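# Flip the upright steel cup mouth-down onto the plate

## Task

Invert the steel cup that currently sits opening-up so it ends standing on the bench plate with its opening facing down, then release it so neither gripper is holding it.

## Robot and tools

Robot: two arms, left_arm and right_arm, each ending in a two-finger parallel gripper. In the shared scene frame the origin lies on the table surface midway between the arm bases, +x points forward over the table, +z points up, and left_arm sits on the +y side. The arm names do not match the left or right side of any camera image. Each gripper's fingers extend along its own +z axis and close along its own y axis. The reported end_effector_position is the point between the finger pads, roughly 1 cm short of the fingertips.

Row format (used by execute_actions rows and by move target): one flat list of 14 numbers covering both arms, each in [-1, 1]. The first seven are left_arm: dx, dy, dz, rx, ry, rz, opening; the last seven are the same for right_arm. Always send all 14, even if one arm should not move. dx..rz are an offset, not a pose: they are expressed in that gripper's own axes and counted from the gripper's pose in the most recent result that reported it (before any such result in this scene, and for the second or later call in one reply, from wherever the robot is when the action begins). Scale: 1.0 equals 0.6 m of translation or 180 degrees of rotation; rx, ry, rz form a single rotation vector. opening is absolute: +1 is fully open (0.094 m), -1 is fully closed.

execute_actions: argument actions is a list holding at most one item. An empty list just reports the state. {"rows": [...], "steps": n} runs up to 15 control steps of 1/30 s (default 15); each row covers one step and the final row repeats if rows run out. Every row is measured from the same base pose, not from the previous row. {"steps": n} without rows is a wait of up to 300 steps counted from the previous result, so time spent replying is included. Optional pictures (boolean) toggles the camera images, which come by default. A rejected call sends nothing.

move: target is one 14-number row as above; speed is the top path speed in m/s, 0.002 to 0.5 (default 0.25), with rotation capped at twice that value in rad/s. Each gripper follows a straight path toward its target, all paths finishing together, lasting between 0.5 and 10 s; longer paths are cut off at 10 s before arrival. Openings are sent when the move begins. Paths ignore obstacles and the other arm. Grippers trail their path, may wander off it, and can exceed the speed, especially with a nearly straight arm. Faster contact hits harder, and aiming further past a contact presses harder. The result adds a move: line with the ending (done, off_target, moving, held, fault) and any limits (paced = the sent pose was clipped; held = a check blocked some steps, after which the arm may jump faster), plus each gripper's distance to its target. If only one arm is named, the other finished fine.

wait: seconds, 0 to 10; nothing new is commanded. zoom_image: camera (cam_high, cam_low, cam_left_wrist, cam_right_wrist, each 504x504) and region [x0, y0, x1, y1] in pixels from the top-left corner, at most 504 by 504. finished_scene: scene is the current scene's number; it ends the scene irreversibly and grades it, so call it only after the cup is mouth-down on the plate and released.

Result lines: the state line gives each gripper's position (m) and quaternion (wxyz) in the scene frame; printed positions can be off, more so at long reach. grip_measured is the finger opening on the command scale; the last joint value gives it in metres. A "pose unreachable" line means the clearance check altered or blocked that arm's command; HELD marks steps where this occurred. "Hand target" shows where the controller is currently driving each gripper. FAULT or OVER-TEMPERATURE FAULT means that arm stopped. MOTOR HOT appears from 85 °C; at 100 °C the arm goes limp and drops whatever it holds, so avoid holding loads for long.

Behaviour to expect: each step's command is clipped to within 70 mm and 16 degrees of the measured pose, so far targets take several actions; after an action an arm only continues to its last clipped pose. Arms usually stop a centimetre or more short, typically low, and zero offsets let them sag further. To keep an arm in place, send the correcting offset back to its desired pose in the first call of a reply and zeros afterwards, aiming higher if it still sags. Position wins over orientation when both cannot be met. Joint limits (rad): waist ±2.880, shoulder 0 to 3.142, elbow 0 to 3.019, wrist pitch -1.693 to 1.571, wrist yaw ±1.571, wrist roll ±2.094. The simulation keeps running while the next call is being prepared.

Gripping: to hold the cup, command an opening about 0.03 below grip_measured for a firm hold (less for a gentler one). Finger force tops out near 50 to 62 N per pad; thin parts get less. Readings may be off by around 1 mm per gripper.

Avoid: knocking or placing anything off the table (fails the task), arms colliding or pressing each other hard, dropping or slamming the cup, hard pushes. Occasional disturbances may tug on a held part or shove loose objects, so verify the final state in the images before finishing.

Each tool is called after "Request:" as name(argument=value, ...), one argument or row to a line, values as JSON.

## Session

Request:
execute_actions(
  actions=[],
)

Scene clock: 0.00 s of 5000.00 s.
left_arm: end_effector_position=(+0.1792, +0.6654, +0.1022) grip_measured=+1.000 end_effector_quat_wxyz=(+0.263, -0.602, +0.739, +0.151) | right_arm: end_effector_position=(+0.0720, -0.1464, +0.2199) grip_measured=+1.000 end_effector_quat_wxyz=(-0.064, +0.583, +0.802, +0.113)
Joint positions: left_arm=[ 0.986  1.355  0.767 -0.367 -0.047 -0.228  0.094] | right_arm=[ 0.615  0.545  0.739 -1.565 -0.168  2.022  0.094]
Joint velocities: left_arm=[ 0.024 -0.015  0.002 -0.012 -0.007 -0.037  0.   ] | right_arm=[ 0.005 -0.005 -0.002 -0.017 -0.007 -0.037  0.   ]
Motor temperatures (°C, as the motors report them): left_arm=[24 25 25 21 22 22] | right_arm=[23 23 29 24 24 23]
Hand target (left_arm): +0.185, +0.677, +0.118; +0.279, -0.599, +0.734, +0.159
Hand target (right_arm): +0.075, -0.144, +0.230; -0.061, +0.581, +0.802, +0.125

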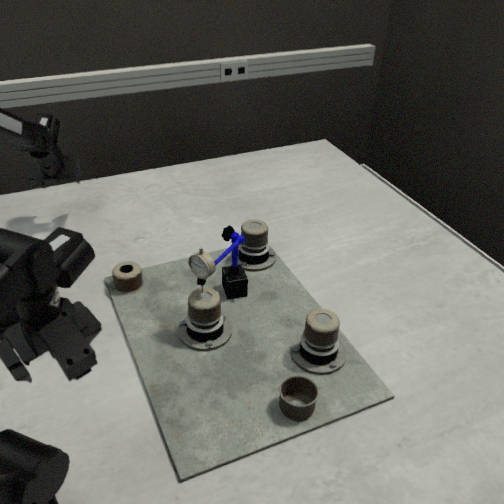

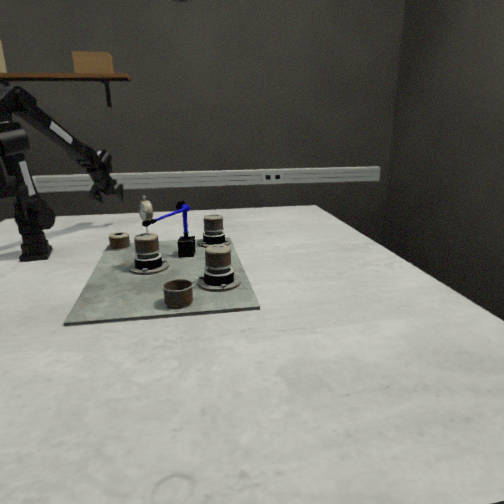

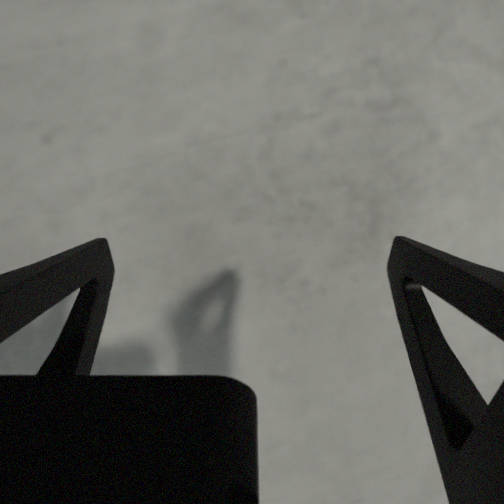

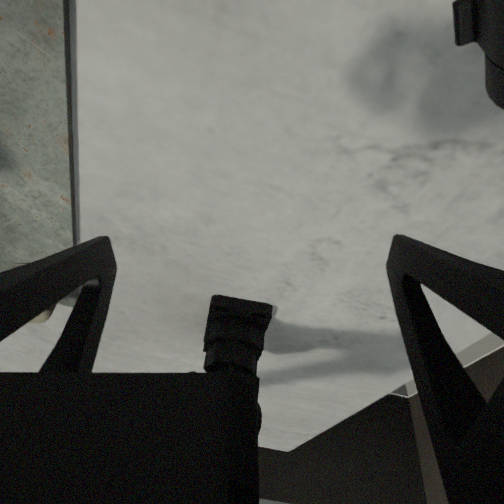

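Request:
move(
  target=[0.422,-0.213,-0.557,0.105,0.184,0.42,1,-0.376,0.59,0.095,0.077,-0.044,-0.398,1],
  speed=0.35,
)

Scene clock: 25.13 s of 5000.00 s.
left_arm: end_effector_position=(+0.1850, +0.2534, +0.2232) grip_measured=+1.000 end_effector_quat_wxyz=(-0.016, +0.004, +1.000, +0.005) | right_arm: end_effector_position=(+0.4614, -0.2293, +0.1381) grip_measured=+1.000 end_effector_quat_wxyz=(-0.014, +0.006, +1.000, -0.008)
Joint positions: left_arm=[-0.086  0.861  0.879 -1.621 -0.012  0.061  0.094] | right_arm=[-0.038  1.677  1.369 -1.291  0.012  0.109  0.094]
Joint velocities: left_arm=[ 0.005 -0.005 -0.002  0.017 -0.037 -0.007  0.   ] | right_arm=[-0.015 -0.005  0.017 -0.007  0.081 -0.022  0.   ]
Motor temperatures (°C, as the motors report them): left_arm=[24 25 28 21 22 22] | right_arm=[23 23 34 24 24 23]
Hand target (left_arm): +0.194, +0.253, +0.241; -0.002, -0.000, +1.000, +0.006
Hand target (right_arm): +0.481, -0.231, +0.152; +0.007, +0.000, +1.000, -0.006
Off the commanded pose (left_arm): 0.024 m, 2 deg.
Off the commanded pose (right_arm): 0.023 m, 2 deg.
After step 90, 19.40 s passed at rest.
move: off_target (left_arm, right_arm)

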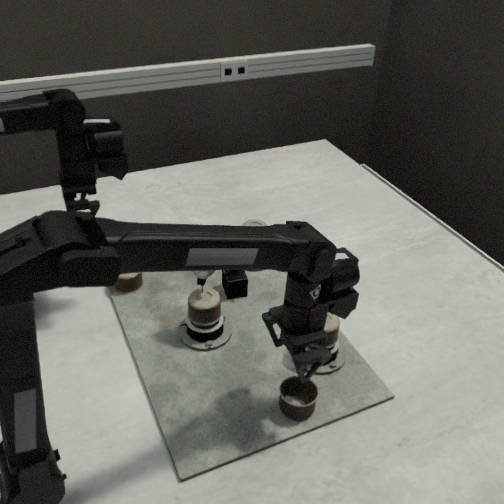

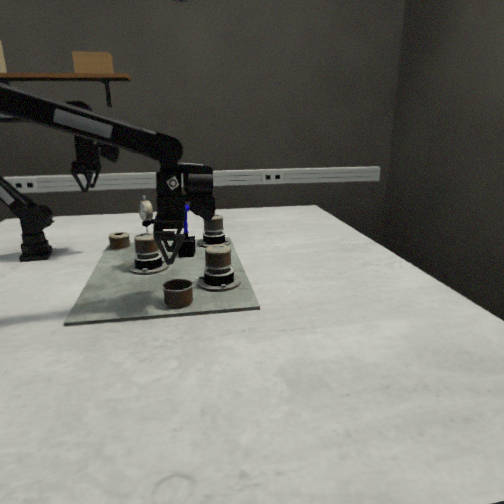

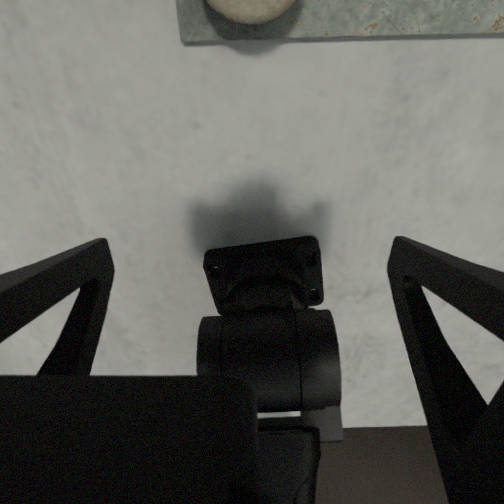

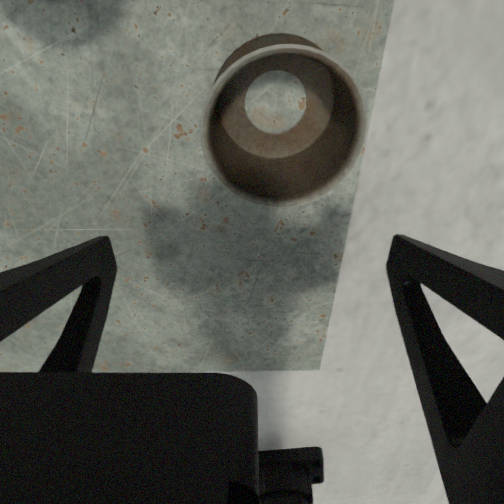

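Request:
move(
  target=[0.017,-0.255,-0.128,0.447,0,0,1,-0.045,-0.027,0.095,0,-0.012,0,1],
  speed=0.3,
)

Scene clock: 37.13 s of 5000.00 s.
left_arm: end_effector_position=(+0.1733, +0.0994, +0.2959) grip_measured=+1.000 end_effector_quat_wxyz=(+0.022, -0.049, +0.780, -0.624) | right_arm: end_effector_position=(+0.4886, -0.2416, +0.0957) grip_measured=+1.000 end_effector_quat_wxyz=(+0.017, +0.010, +1.000, -0.005)
Joint positions: left_arm=[ 0.009  0.813  0.691 -1.668  1.343  0.197  0.094] | right_arm=[-0.067  1.742  1.337 -1.132  0.012  0.087  0.094]
Joint velocities: left_arm=[-0.005 -0.015 -0.002  0.007 -0.022  0.037  0.   ] | right_arm=[-0.005 -0.015 -0.027 -0.002  0.022 -0.022  0.   ]
Motor temperatures (°C, as the motors report them): left_arm=[24 25 29 21 22 22] | right_arm=[23 23 34 24 24 23]
Hand target (left_arm): +0.173, +0.098, +0.298; +0.018, -0.045, +0.778, -0.626
Hand target (right_arm): +0.486, -0.247, +0.081; +0.005, +0.006, +1.000, -0.007
Off the commanded pose (left_arm): 0.004 m, 7 deg.
Off the commanded pose (right_arm): 0.016 m, 1 deg.
joint sent to its limit (left arm) — the command would take joint 4 (wrist pitch) past its lower limit, so that joint was sent only as far as its limit.
After step 90, 6.27 s passed at rest.
move: off_target (left_arm, right_arm)

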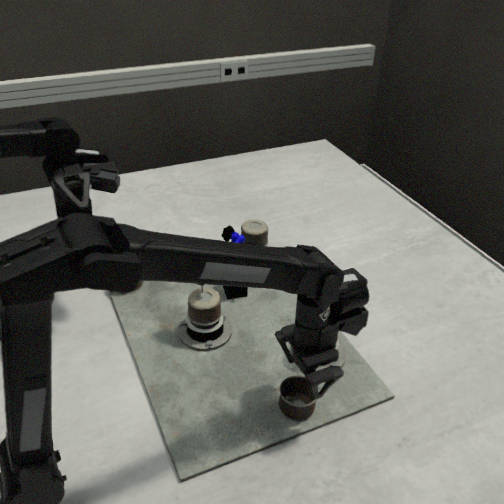

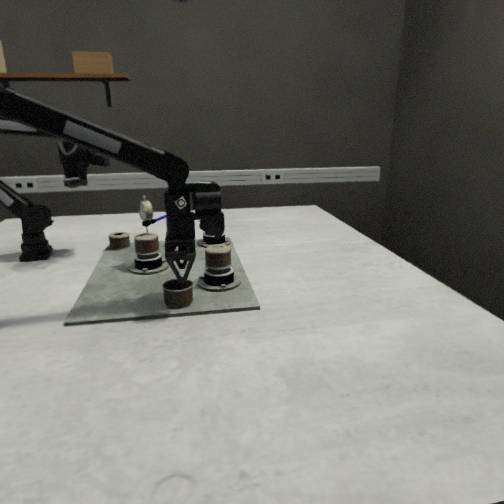

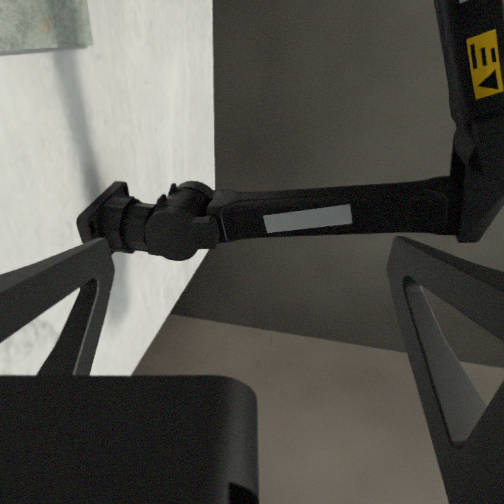

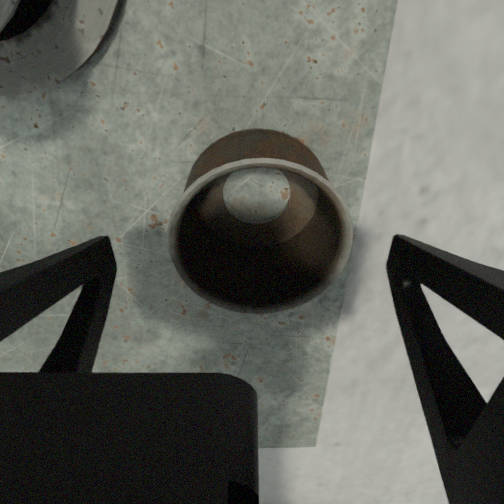

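Request:
move(
  target=[0,0.01,-0.03,0.015,0.03,0,1,0.012,-0.014,0.09,0,0.008,0,1],
  speed=0.1,
)

Scene clock: 48.23 s of 5000.00 s.
left_arm: end_effector_position=(+0.1731, +0.1145, +0.2907) grip_measured=+1.000 end_effector_quat_wxyz=(+0.059, -0.072, +0.784, -0.613) | right_arm: end_effector_position=(+0.4841, -0.2474, +0.0511) grip_measured=+1.000 end_effector_quat_wxyz=(+0.011, +0.015, +1.000, -0.005)
Joint positions: left_arm=[ 0.097  0.765  0.668 -1.668  1.323  0.204  0.094] | right_arm=[-0.078  1.79   1.274 -1.034  0.012  0.085  0.094]
Joint velocities: left_arm=[-0.015 -0.005 -0.022 -0.007 -0.022 -0.051  0.   ] | right_arm=[-0.005 -0.015 -0.002 -0.002 -0.022  0.081  0.   ]
Motor temperatures (°C, as the motors report them): left_arm=[24 25 28 21 23 22] | right_arm=[23 24 33 24 24 23]
Hand target (left_arm): +0.172, +0.116, +0.294; +0.059, -0.080, +0.784, -0.612
Hand target (right_arm): +0.482, -0.251, +0.042; +0.005, +0.010, +1.000, -0.005
Off the commanded pose (left_arm): 0.005 m, 11 deg.
Off the commanded pose (right_arm): 0.010 m, 1 deg.
joint sent to its limit (left arm) — the command would take joint 4 (wrist pitch) past its lower limit, so that joint was sent only as far as its limit.
After step 90, 7.13 s passed at rest.
move: off_target (left_arm)

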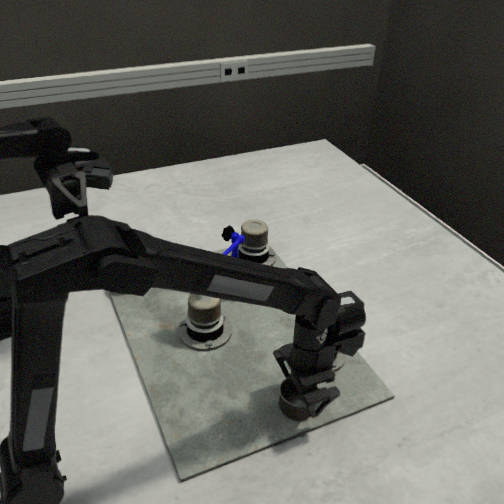

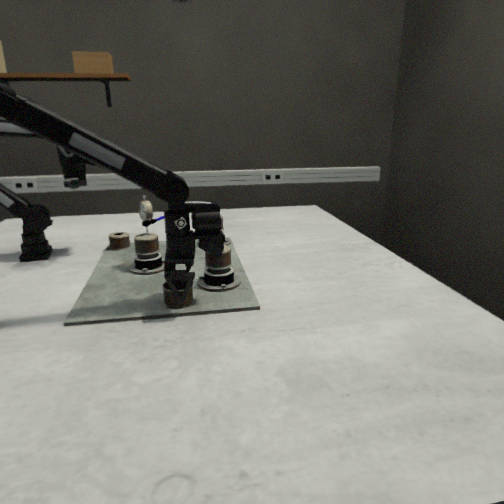

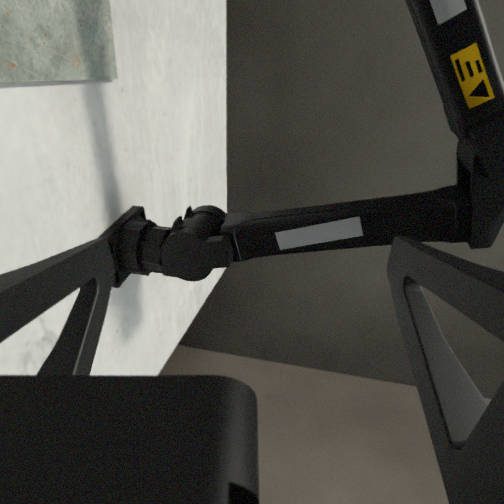

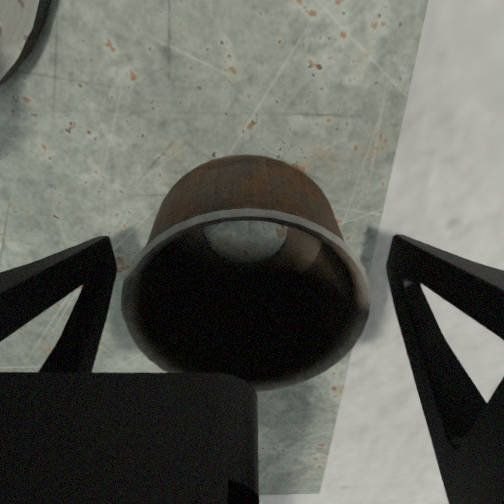

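Request:
move(
  target=[0,0,0.06,0.015,0.055,0,1,0.014,0,0.037,0,0.004,0,1],
  speed=0.08,
)

Scene clock: 59.17 s of 5000.00 s.
left_arm: end_effector_position=(+0.1759, +0.0822, +0.2788) grip_measured=+1.000 end_effector_quat_wxyz=(-0.008, -0.022, +0.774, -0.633) | right_arm: end_effector_position=(+0.4799, -0.2476, +0.0411) grip_measured=+1.000 end_effector_quat_wxyz=(+0.014, +0.015, +1.000, -0.005)
Joint positions: left_arm=[-0.086  0.865  0.661 -1.549  1.368  0.145  0.094] | right_arm=[-0.078  1.79   1.244 -0.996  0.012  0.085  0.094]
Joint velocities: left_arm=[-0.005 -0.005 -0.007 -0.007 -0.007  0.007  0.   ] | right_arm=[-0.005  0.015 -0.012 -0.002 -0.007  0.037  0.   ]
Motor temperatures (°C, as the motors report them): left_arm=[24 25 28 21 23 22] | right_arm=[23 24 32 24 24 23]
Hand target (left_arm): +0.179, +0.080, +0.282; -0.007, -0.017, +0.773, -0.634
Hand target (right_arm): +0.476, -0.248, +0.029; +0.005, +0.015, +1.000, -0.005
Off the commanded pose (left_arm): 0.005 m, 1 deg.
Off the commanded pose (right_arm): 0.013 m, 1 deg.
After step 90, 6.53 s passed at rest.
move: off_target (right_arm)

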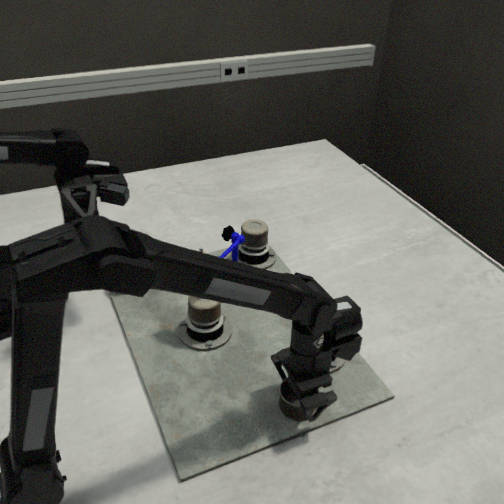

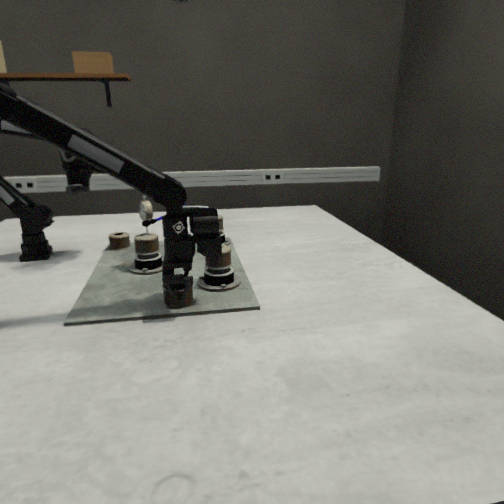

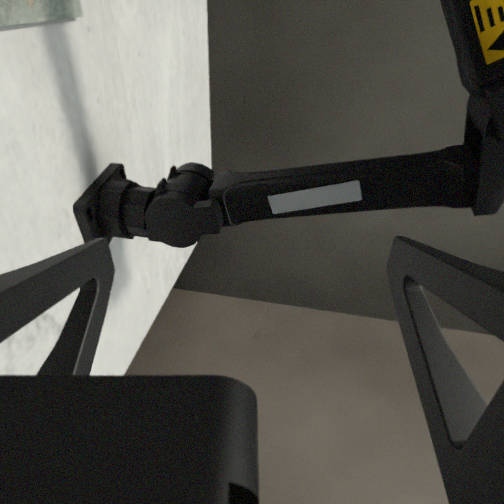

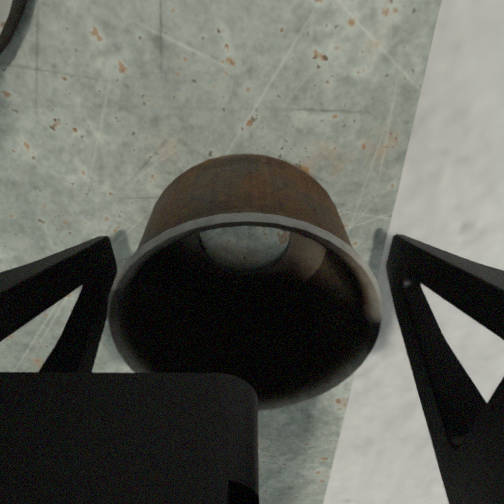

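Request:
move(
  target=[0,0,0,0,0,0,1,0.016,0.008,0.018,0,0.006,0,1],
  speed=0.06,
)

Request:
move(
  target=[0,0,0,0,0,0,1,0,0,0,0,0,0,0.4],
)

Scene clock: 64.97 s of 5000.00 s.
left_arm: end_effector_position=(+0.1748, +0.0821, +0.2767) grip_measured=+1.000 end_effector_quat_wxyz=(-0.011, -0.025, +0.773, -0.633) | right_arm: end_effector_position=(+0.4732, -0.2474, +0.0356) grip_measured=+1.000 end_effector_quat_wxyz=(+0.008, +0.014, +1.000, -0.006)
Joint positions: left_arm=[-0.086  0.865  0.655 -1.549  1.368  0.142  0.094] | right_arm=[-0.077  1.79   1.227 -0.993  0.012  0.085  0.094]
Joint velocities: left_arm=[-0.005 -0.005 -0.002  0.012 -0.022  0.022  0.   ] | right_arm=[ 0.015 -0.005 -0.007  0.007 -0.022 -0.022  0.   ]
Motor temperatures (°C, as the motors report them): left_arm=[24 25 28 21 23 22] | right_arm=[23 24 32 24 24 23]
Hand target (left_arm): +0.176, +0.082, +0.279; -0.008, -0.022, +0.774, -0.633
Hand target (right_arm): +0.470, -0.243, +0.030; +0.005, +0.015, +1.000, -0.005
Off the commanded pose (left_arm): 0.002 m, 0 deg.
Off the commanded pose (right_arm): 0.008 m, 0 deg.
After step 90, 2.07 s passed at rest.
move: done

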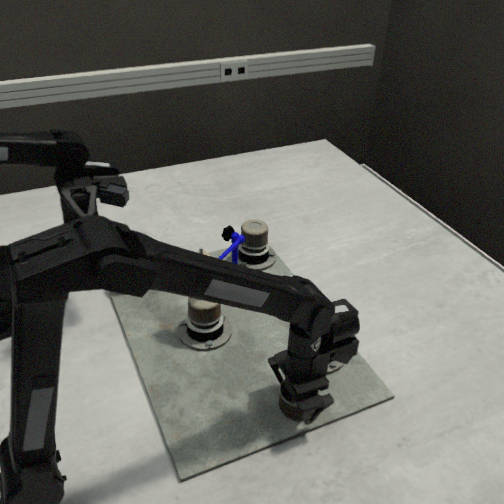

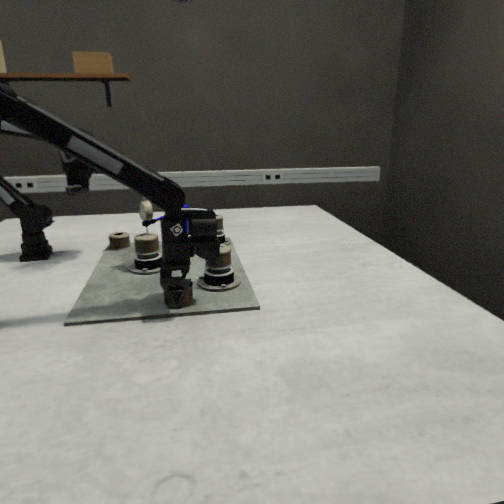

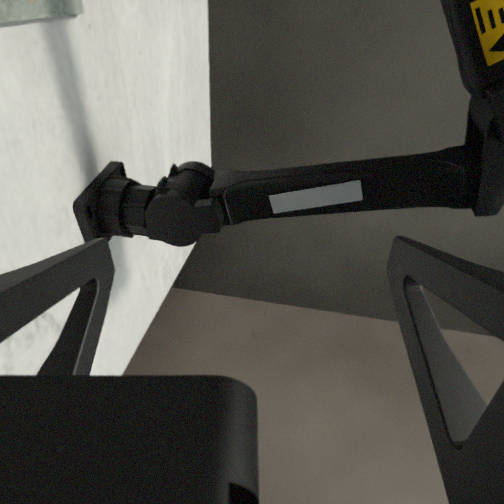

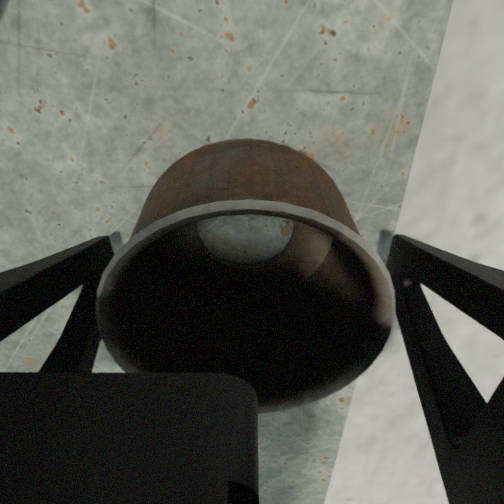

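Scene clock: 65.47 s of 5000.00 s.
left_arm: end_effector_position=(+0.1737, +0.0821, +0.2745) grip_measured=+1.000 end_effector_quat_wxyz=(-0.013, -0.027, +0.773, -0.633) | right_arm: end_effector_position=(+0.4732, -0.2474, +0.0356) grip_measured=+0.452 end_effector_quat_wxyz=(+0.008, +0.014, +1.000, -0.006)
Joint positions: left_arm=[-0.086  0.865  0.649 -1.549  1.368  0.142  0.094] | right_arm=[-0.077  1.79   1.227 -0.993  0.012  0.085  0.068]
Joint velocities: left_arm=[-0.005 -0.005 -0.007 -0.007 -0.037  0.007  0.   ] | right_arm=[-0.015  0.005  0.002  0.002  0.051  0.037 -0.   ]
Motor temperatures (°C, as the motors report them): left_arm=[24 25 28 21 23 22] | right_arm=[23 24 32 24 24 23]
Hand target (left_arm): +0.175, +0.082, +0.277; -0.011, -0.025, +0.773, -0.633
Hand target (right_arm): +0.473, -0.247, +0.036; +0.008, +0.014, +1.000, -0.006
Off the commanded pose (left_arm): 0.002 m, 0 deg.
Off the commanded pose (right_arm): 0.000 m, 0 deg.
move: done

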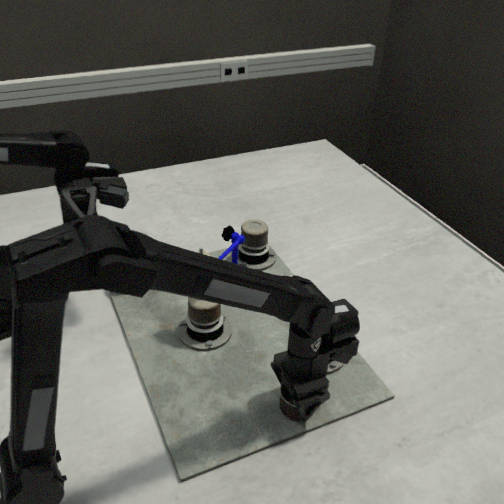

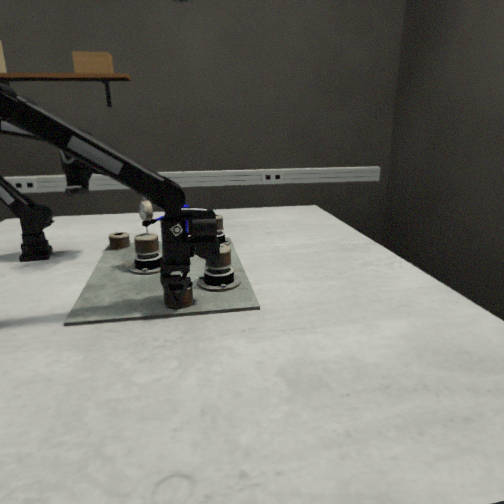

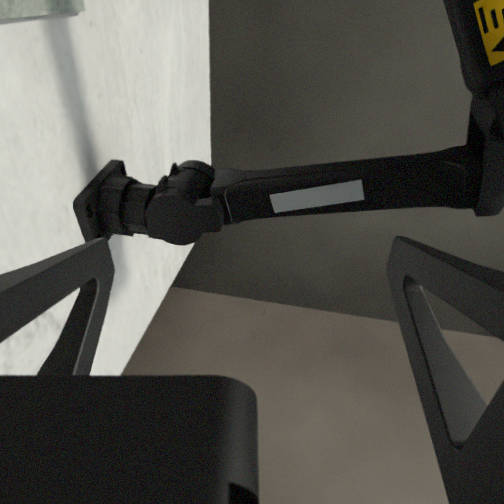

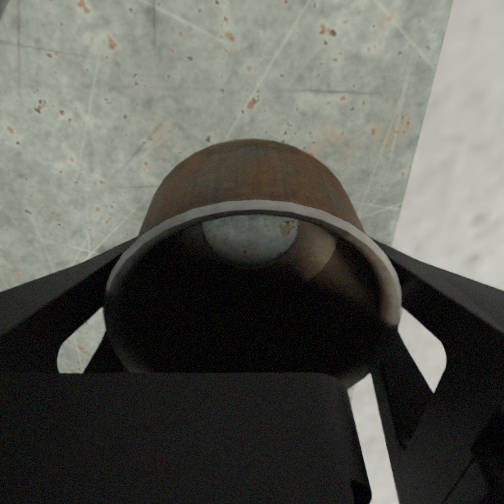

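Request:
move(
  target=[0,-0.006,0,0,0,0,1,0,0,-0.19,0,0,0,0.41],
  speed=0.25,
)

Request:
move(
  target=[0,-0.006,0,0,0,0,1,0.465,0.4,-0.235,-0.431,-0.431,-0.353,0.41],
  speed=0.3,
)

Scene clock: 78.17 s of 5000.00 s.
left_arm: end_effector_position=(+0.1728, +0.0820, +0.2729) grip_measured=+1.000 end_effector_quat_wxyz=(-0.017, -0.031, +0.773, -0.633) | right_arm: end_effector_position=(+0.4578, -0.2483, +0.1321) grip_measured=+0.452 end_effector_quat_wxyz=(-0.012, +0.014, +1.000, -0.007)
Joint positions: left_arm=[-0.086  0.865  0.645 -1.549  1.368  0.136  0.094] | right_arm=[-0.077  1.667  1.339 -1.267  0.012  0.085  0.068]
Joint velocities: left_arm=[-0.005 -0.005  0.002 -0.002  0.022 -0.022  0.   ] | right_arm=[ 0.005 -0.015 -0.012  0.007 -0.051 -0.022 -0.001]
Motor temperatures (°C, as the motors report them): left_arm=[24 25 28 21 23 22] | right_arm=[23 24 32 24 24 23]
Hand target (left_arm): +0.174, +0.081, +0.278; -0.013, -0.027, +0.773, -0.633
Hand target (right_arm): +0.472, -0.245, +0.150; +0.008, +0.014, +1.000, -0.005
Off the commanded pose (left_arm): 0.005 m, 1 deg.
Off the commanded pose (right_arm): 0.022 m, 2 deg.
After step 90, 8.73 s passed at rest.
move: off_target (right_arm); limits=paced

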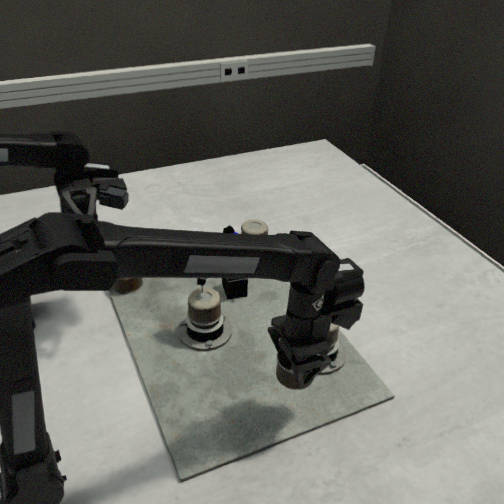

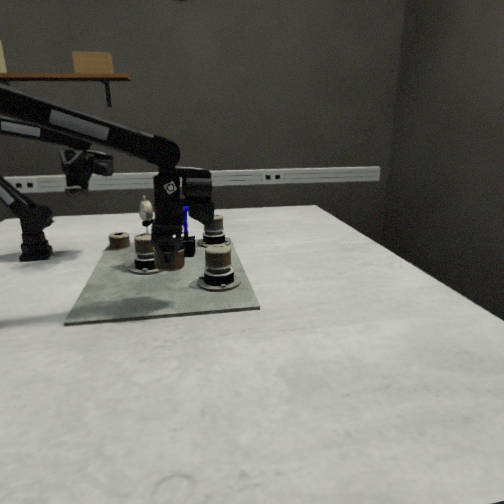

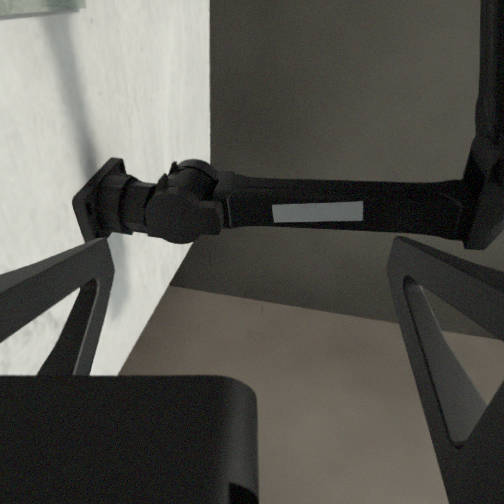

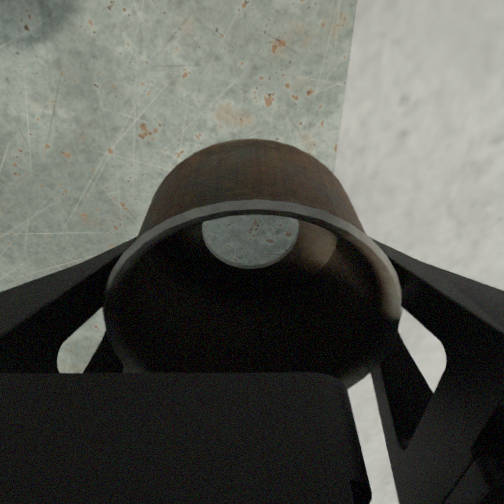

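Scene clock: 82.47 s of 5000.00 s.
left_arm: end_effector_position=(+0.1717, +0.0820, +0.2709) grip_measured=+1.000 end_effector_quat_wxyz=(-0.021, -0.035, +0.773, -0.633) | right_arm: end_effector_position=(+0.1833, -0.0053, +0.2788) grip_measured=+0.451 end_effector_quat_wxyz=(+0.537, -0.444, +0.464, +0.547)
Joint positions: left_arm=[-0.086  0.865  0.639 -1.549  1.368  0.13   0.094] | right_arm=[ 0.319  1.034  0.253  1.155 -1.075  0.365  0.068]
Joint velocities: left_arm=[-0.005  0.005  0.002  0.007  0.037 -0.007  0.   ] | right_arm=[-0.015  0.005  0.007  0.017  0.022  0.007 -0.002]
Motor temperatures (°C, as the motors report them): left_arm=[24 25 28 21 23 22] | right_arm=[23 24 32 24 24 23]
Hand target (left_arm): +0.173, +0.081, +0.276; -0.017, -0.031, +0.773, -0.633
Hand target (right_arm): +0.182, -0.005, +0.280; +0.535, -0.441, +0.464, +0.552
Off the commanded pose (left_arm): 0.006 m, 1 deg.
Off the commanded pose (right_arm): 0.009 m, 1 deg.
move: done

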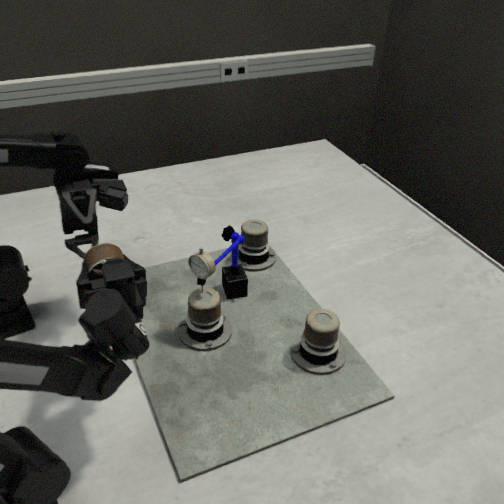

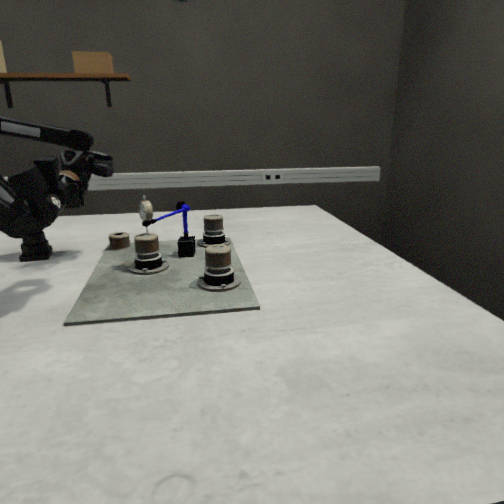

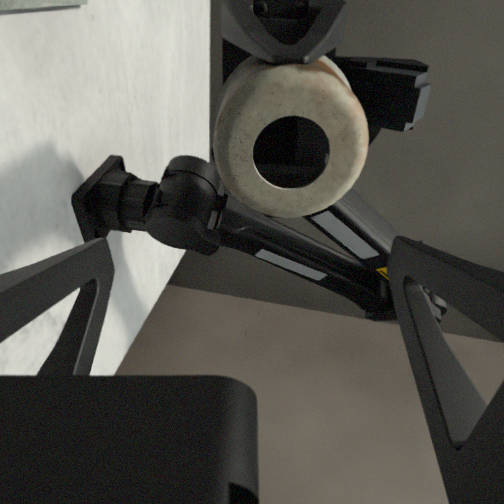

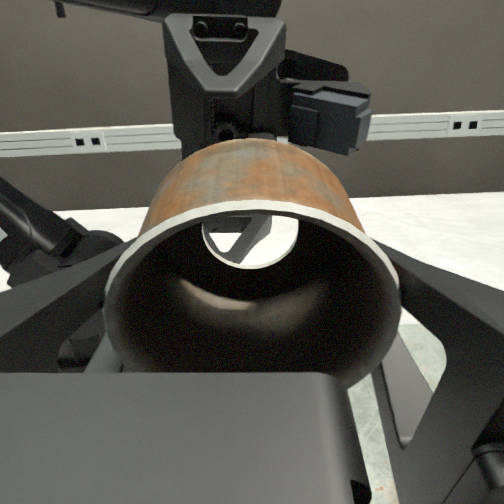

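Request:
move(
  target=[0,-0.012,0,0,0,0,1,0.005,0.022,0.07,0,-0.01,0,0.41],
  speed=0.1,
)

Scene clock: 88.37 s of 5000.00 s.
left_arm: end_effector_position=(+0.1712, +0.0819, +0.2698) grip_measured=+1.000 end_effector_quat_wxyz=(-0.029, -0.044, +0.772, -0.633) | right_arm: end_effector_position=(+0.1667, +0.0318, +0.2729) grip_measured=+0.451 end_effector_quat_wxyz=(+0.531, -0.429, +0.469, +0.560)
Joint positions: left_arm=[-0.086  0.865  0.636 -1.549  1.368  0.109  0.094] | right_arm=[ 0.498  1.068  0.253  1.128 -0.897  0.319  0.068]
Joint velocities: left_arm=[ 0.005 -0.005  0.017 -0.027 -0.022 -0.007  0.   ] | right_arm=[-0.015  0.005  0.022 -0.002  0.051 -0.037 -0.   ]
Motor temperatures (°C, as the motors report them): left_arm=[24 25 28 21 23 22] | right_arm=[23 24 32 24 24 23]
Hand target (left_arm): +0.172, +0.081, +0.278; -0.021, -0.035, +0.773, -0.633
Hand target (right_arm): +0.171, +0.036, +0.284; +0.544, -0.434, +0.455, +0.555
Off the commanded pose (left_arm): 0.008 m, 1 deg.
Off the commanded pose (right_arm): 0.012 m, 2 deg.
After step 90, 2.13 s passed at rest.
move: off_target (right_arm)

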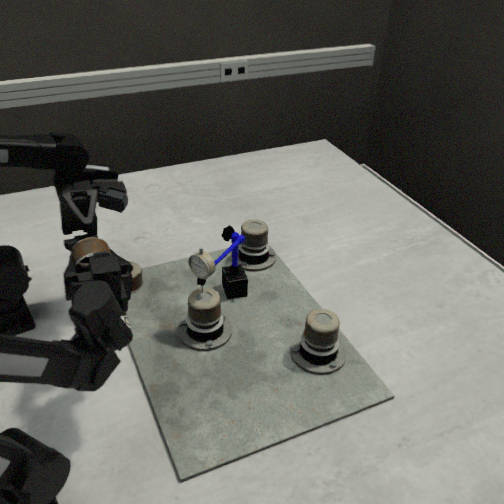

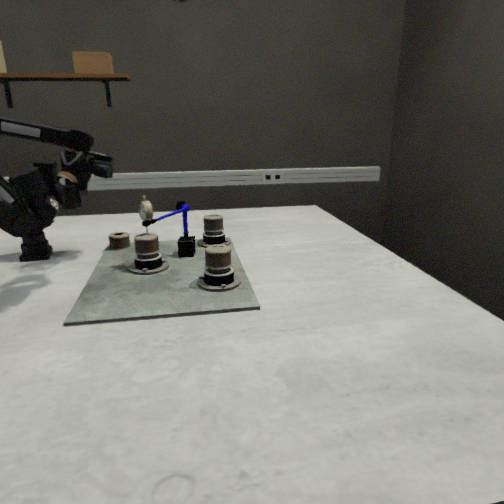

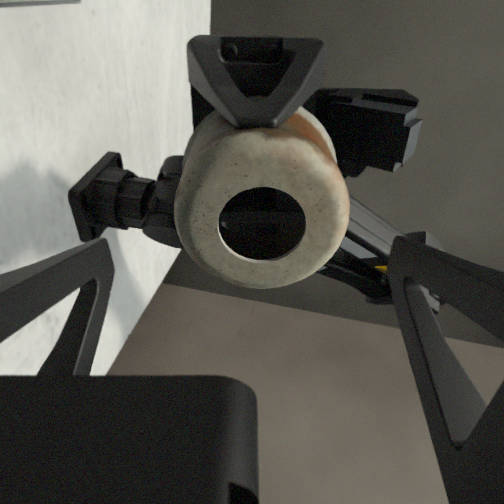

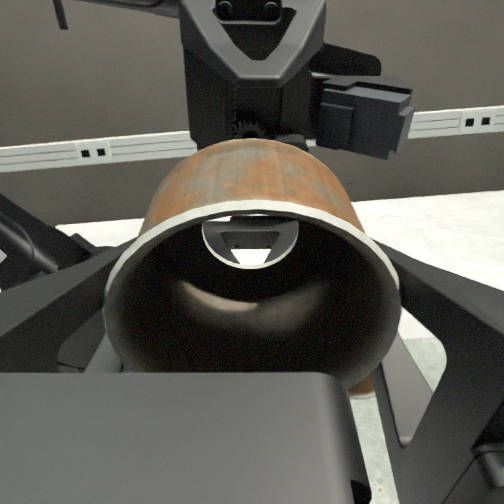

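Request:
move(
  target=[0,-0.014,0,0,0,0.008,1,-0.014,-0.008,0.097,0,-0.012,-0.015,0.41],
  speed=0.06,
)

Scene clock: 96.37 s of 5000.00 s.
left_arm: end_effector_position=(+0.1703, +0.0819, +0.2689) grip_measured=+1.000 end_effector_quat_wxyz=(-0.031, -0.046, +0.772, -0.633) | right_arm: end_effector_position=(+0.1647, +0.0741, +0.2661) grip_measured=+0.451 end_effector_quat_wxyz=(+0.530, -0.423, +0.476, +0.560)
Joint positions: left_arm=[-0.086  0.864  0.632 -1.549  1.368  0.106  0.094] | right_arm=[ 0.642  1.169  0.303  1.127 -0.746  0.264  0.068]
Joint velocities: left_arm=[ 0.005 -0.005 -0.012 -0.012 -0.007  0.007  0.   ] | right_arm=[-0.005 -0.005 -0.017  0.012 -0.022 -0.037  0.001]
Motor temperatures (°C, as the motors report them): left_arm=[24 25 28 21 23 22] | right_arm=[23 24 33 24 24 23]
Hand target (left_arm): +0.172, +0.081, +0.278; -0.021, -0.034, +0.773, -0.633
Hand target (right_arm): +0.173, +0.085, +0.292; +0.553, -0.428, +0.448, +0.557
Off the commanded pose (left_arm): 0.009 m, 2 deg.
Off the commanded pose (right_arm): 0.030 m, 4 deg.
After step 90, 3.70 s passed at rest.
move: off_target (right_arm)

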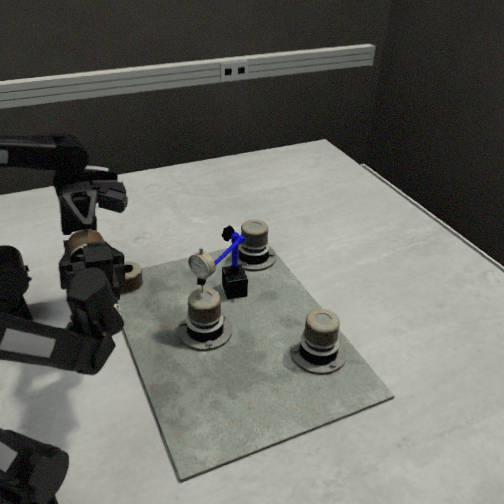

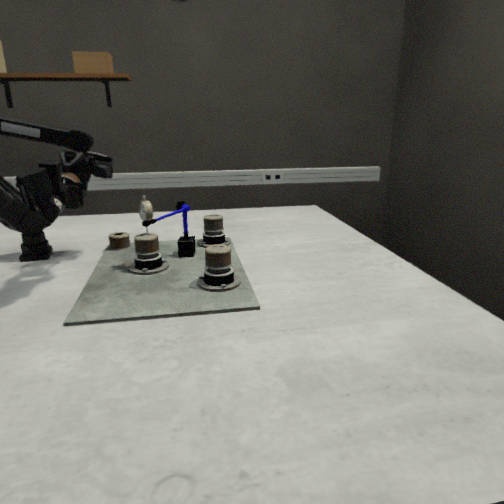

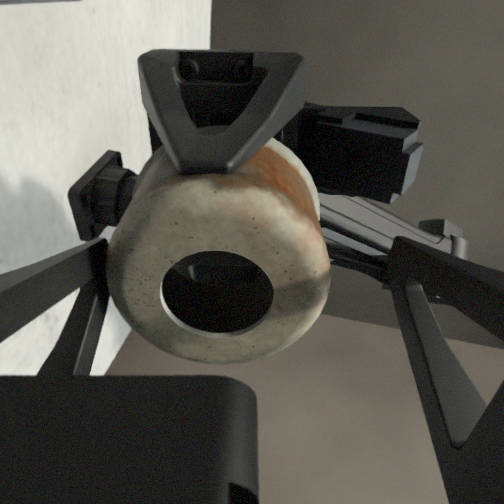

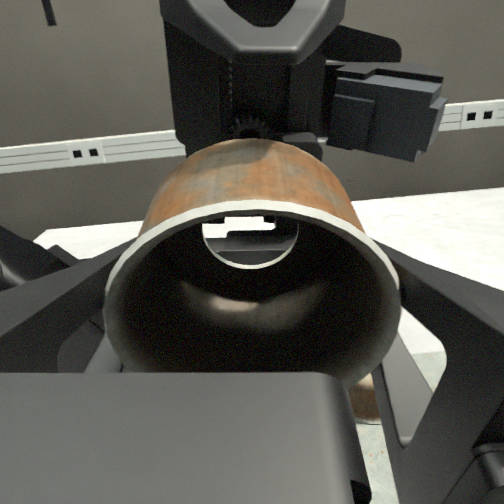

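Request:
execute_actions(
  actions=[
    {"rows":[[0,-0.014,0,0,0,0.008,1,-0.044,-0.01,0.027,0,-0.022,-0.01,0.41],[0,-0.014,0,0,0,0.008,1,-0.048,-0.01,0.027,0,-0.022,-0.01,0.41],[0,-0.014,0,0,0,0.008,1,-0.052,-0.01,0.03,0,-0.022,-0.01,0.41],[0,-0.014,0,0,0,0.008,1,-0.054,-0.01,0.034,0,-0.022,-0.01,0.41],[0,-0.014,0,0,0,0.008,1,-0.056,-0.01,0.038,0,-0.022,-0.01,0.41],[0,-0.014,0,0,0,0.008,1,-0.058,-0.01,0.042,0,-0.022,-0.01,0.41],[0,-0.014,0,0,0,0.008,1,-0.06,-0.01,0.046,0,-0.022,-0.01,0.41],[0,-0.014,0,0,0,0.008,1,-0.06,-0.01,0.05,0,-0.022,-0.01,0.41]],"steps":15},
  ],
)

Scene clock: 116.10 s of 5000.00 s.
left_arm: end_effector_position=(+0.1702, +0.0819, +0.2690) grip_measured=+1.000 end_effector_quat_wxyz=(-0.031, -0.047, +0.772, -0.633) | right_arm: end_effector_position=(+0.1665, +0.0845, +0.2766) grip_measured=+0.451 end_effector_quat_wxyz=(+0.538, -0.414, +0.474, +0.561)
Joint positions: left_arm=[-0.086  0.863  0.632 -1.549  1.368  0.103  0.094] | right_arm=[ 0.675  1.171  0.329  1.116 -0.695  0.267  0.068]
Joint velocities: left_arm=[-0.005  0.005 -0.007 -0.012 -0.051  0.095  0.   ] | right_arm=[ 0.005  0.005  0.002 -0.012  0.037  0.022 -0.001]
Motor temperatures (°C, as the motors report them): left_arm=[24 25 28 21 23 22] | right_arm=[23 23 35 24 24 23]
Hand target (left_arm): +0.171, +0.080, +0.277; -0.023, -0.036, +0.773, -0.633
Hand target (right_arm): +0.173, +0.095, +0.306; +0.555, -0.411, +0.450, +0.566
Off the commanded pose (left_arm): 0.008 m, 2 deg.
Off the commanded pose (right_arm): 0.033 m, 3 deg.
Steps of this call (steps 1 to 90: nothing new was sent; then 16.23 s passed at rest; steps 91 to 105: all 15 steps of this action). Readings (end_effector_position):
91: left_arm (+0.1703, +0.0819, +0.2689) | right_arm (+0.1662, +0.0741, +0.2671)
92: left_arm (+0.1703, +0.0819, +0.2689) | right_arm (+0.1672, +0.0740, +0.2678)
94: left_arm (+0.1702, +0.0819, +0.2689) | right_arm (+0.1680, +0.0744, +0.2685)
98: left_arm (+0.1702, +0.0819, +0.2690) | right_arm (+0.1670, +0.0788, +0.2696)
105: the state above

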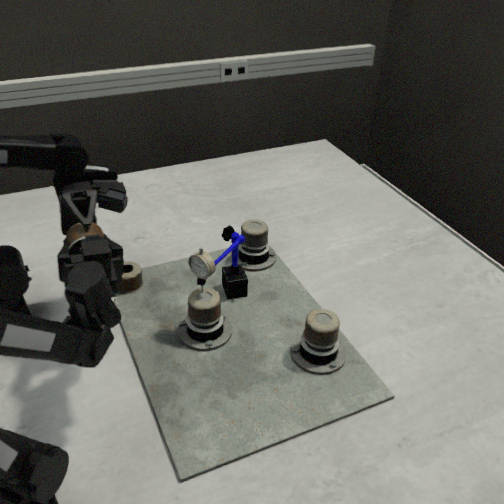

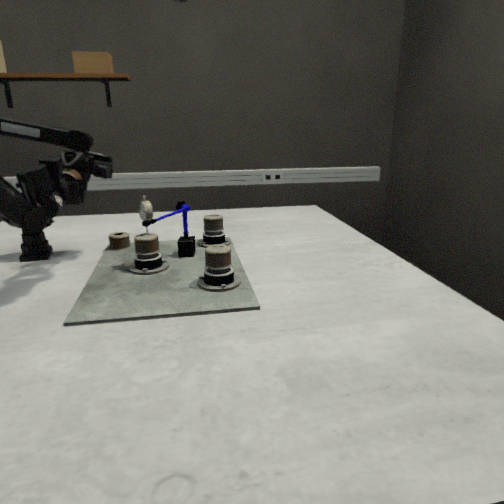

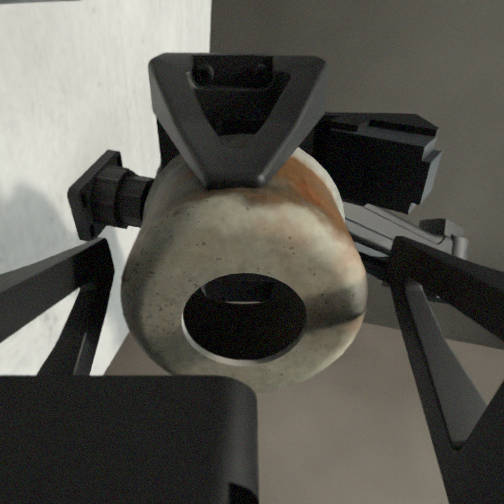

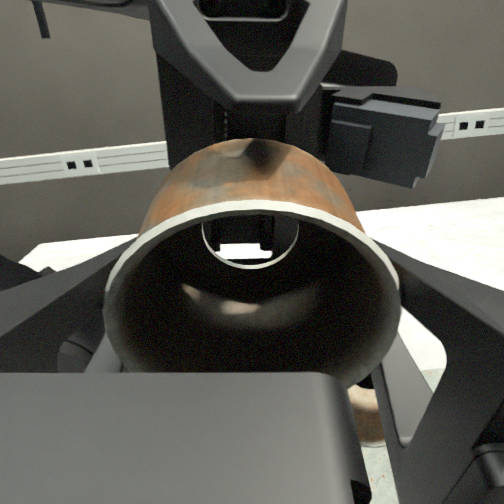

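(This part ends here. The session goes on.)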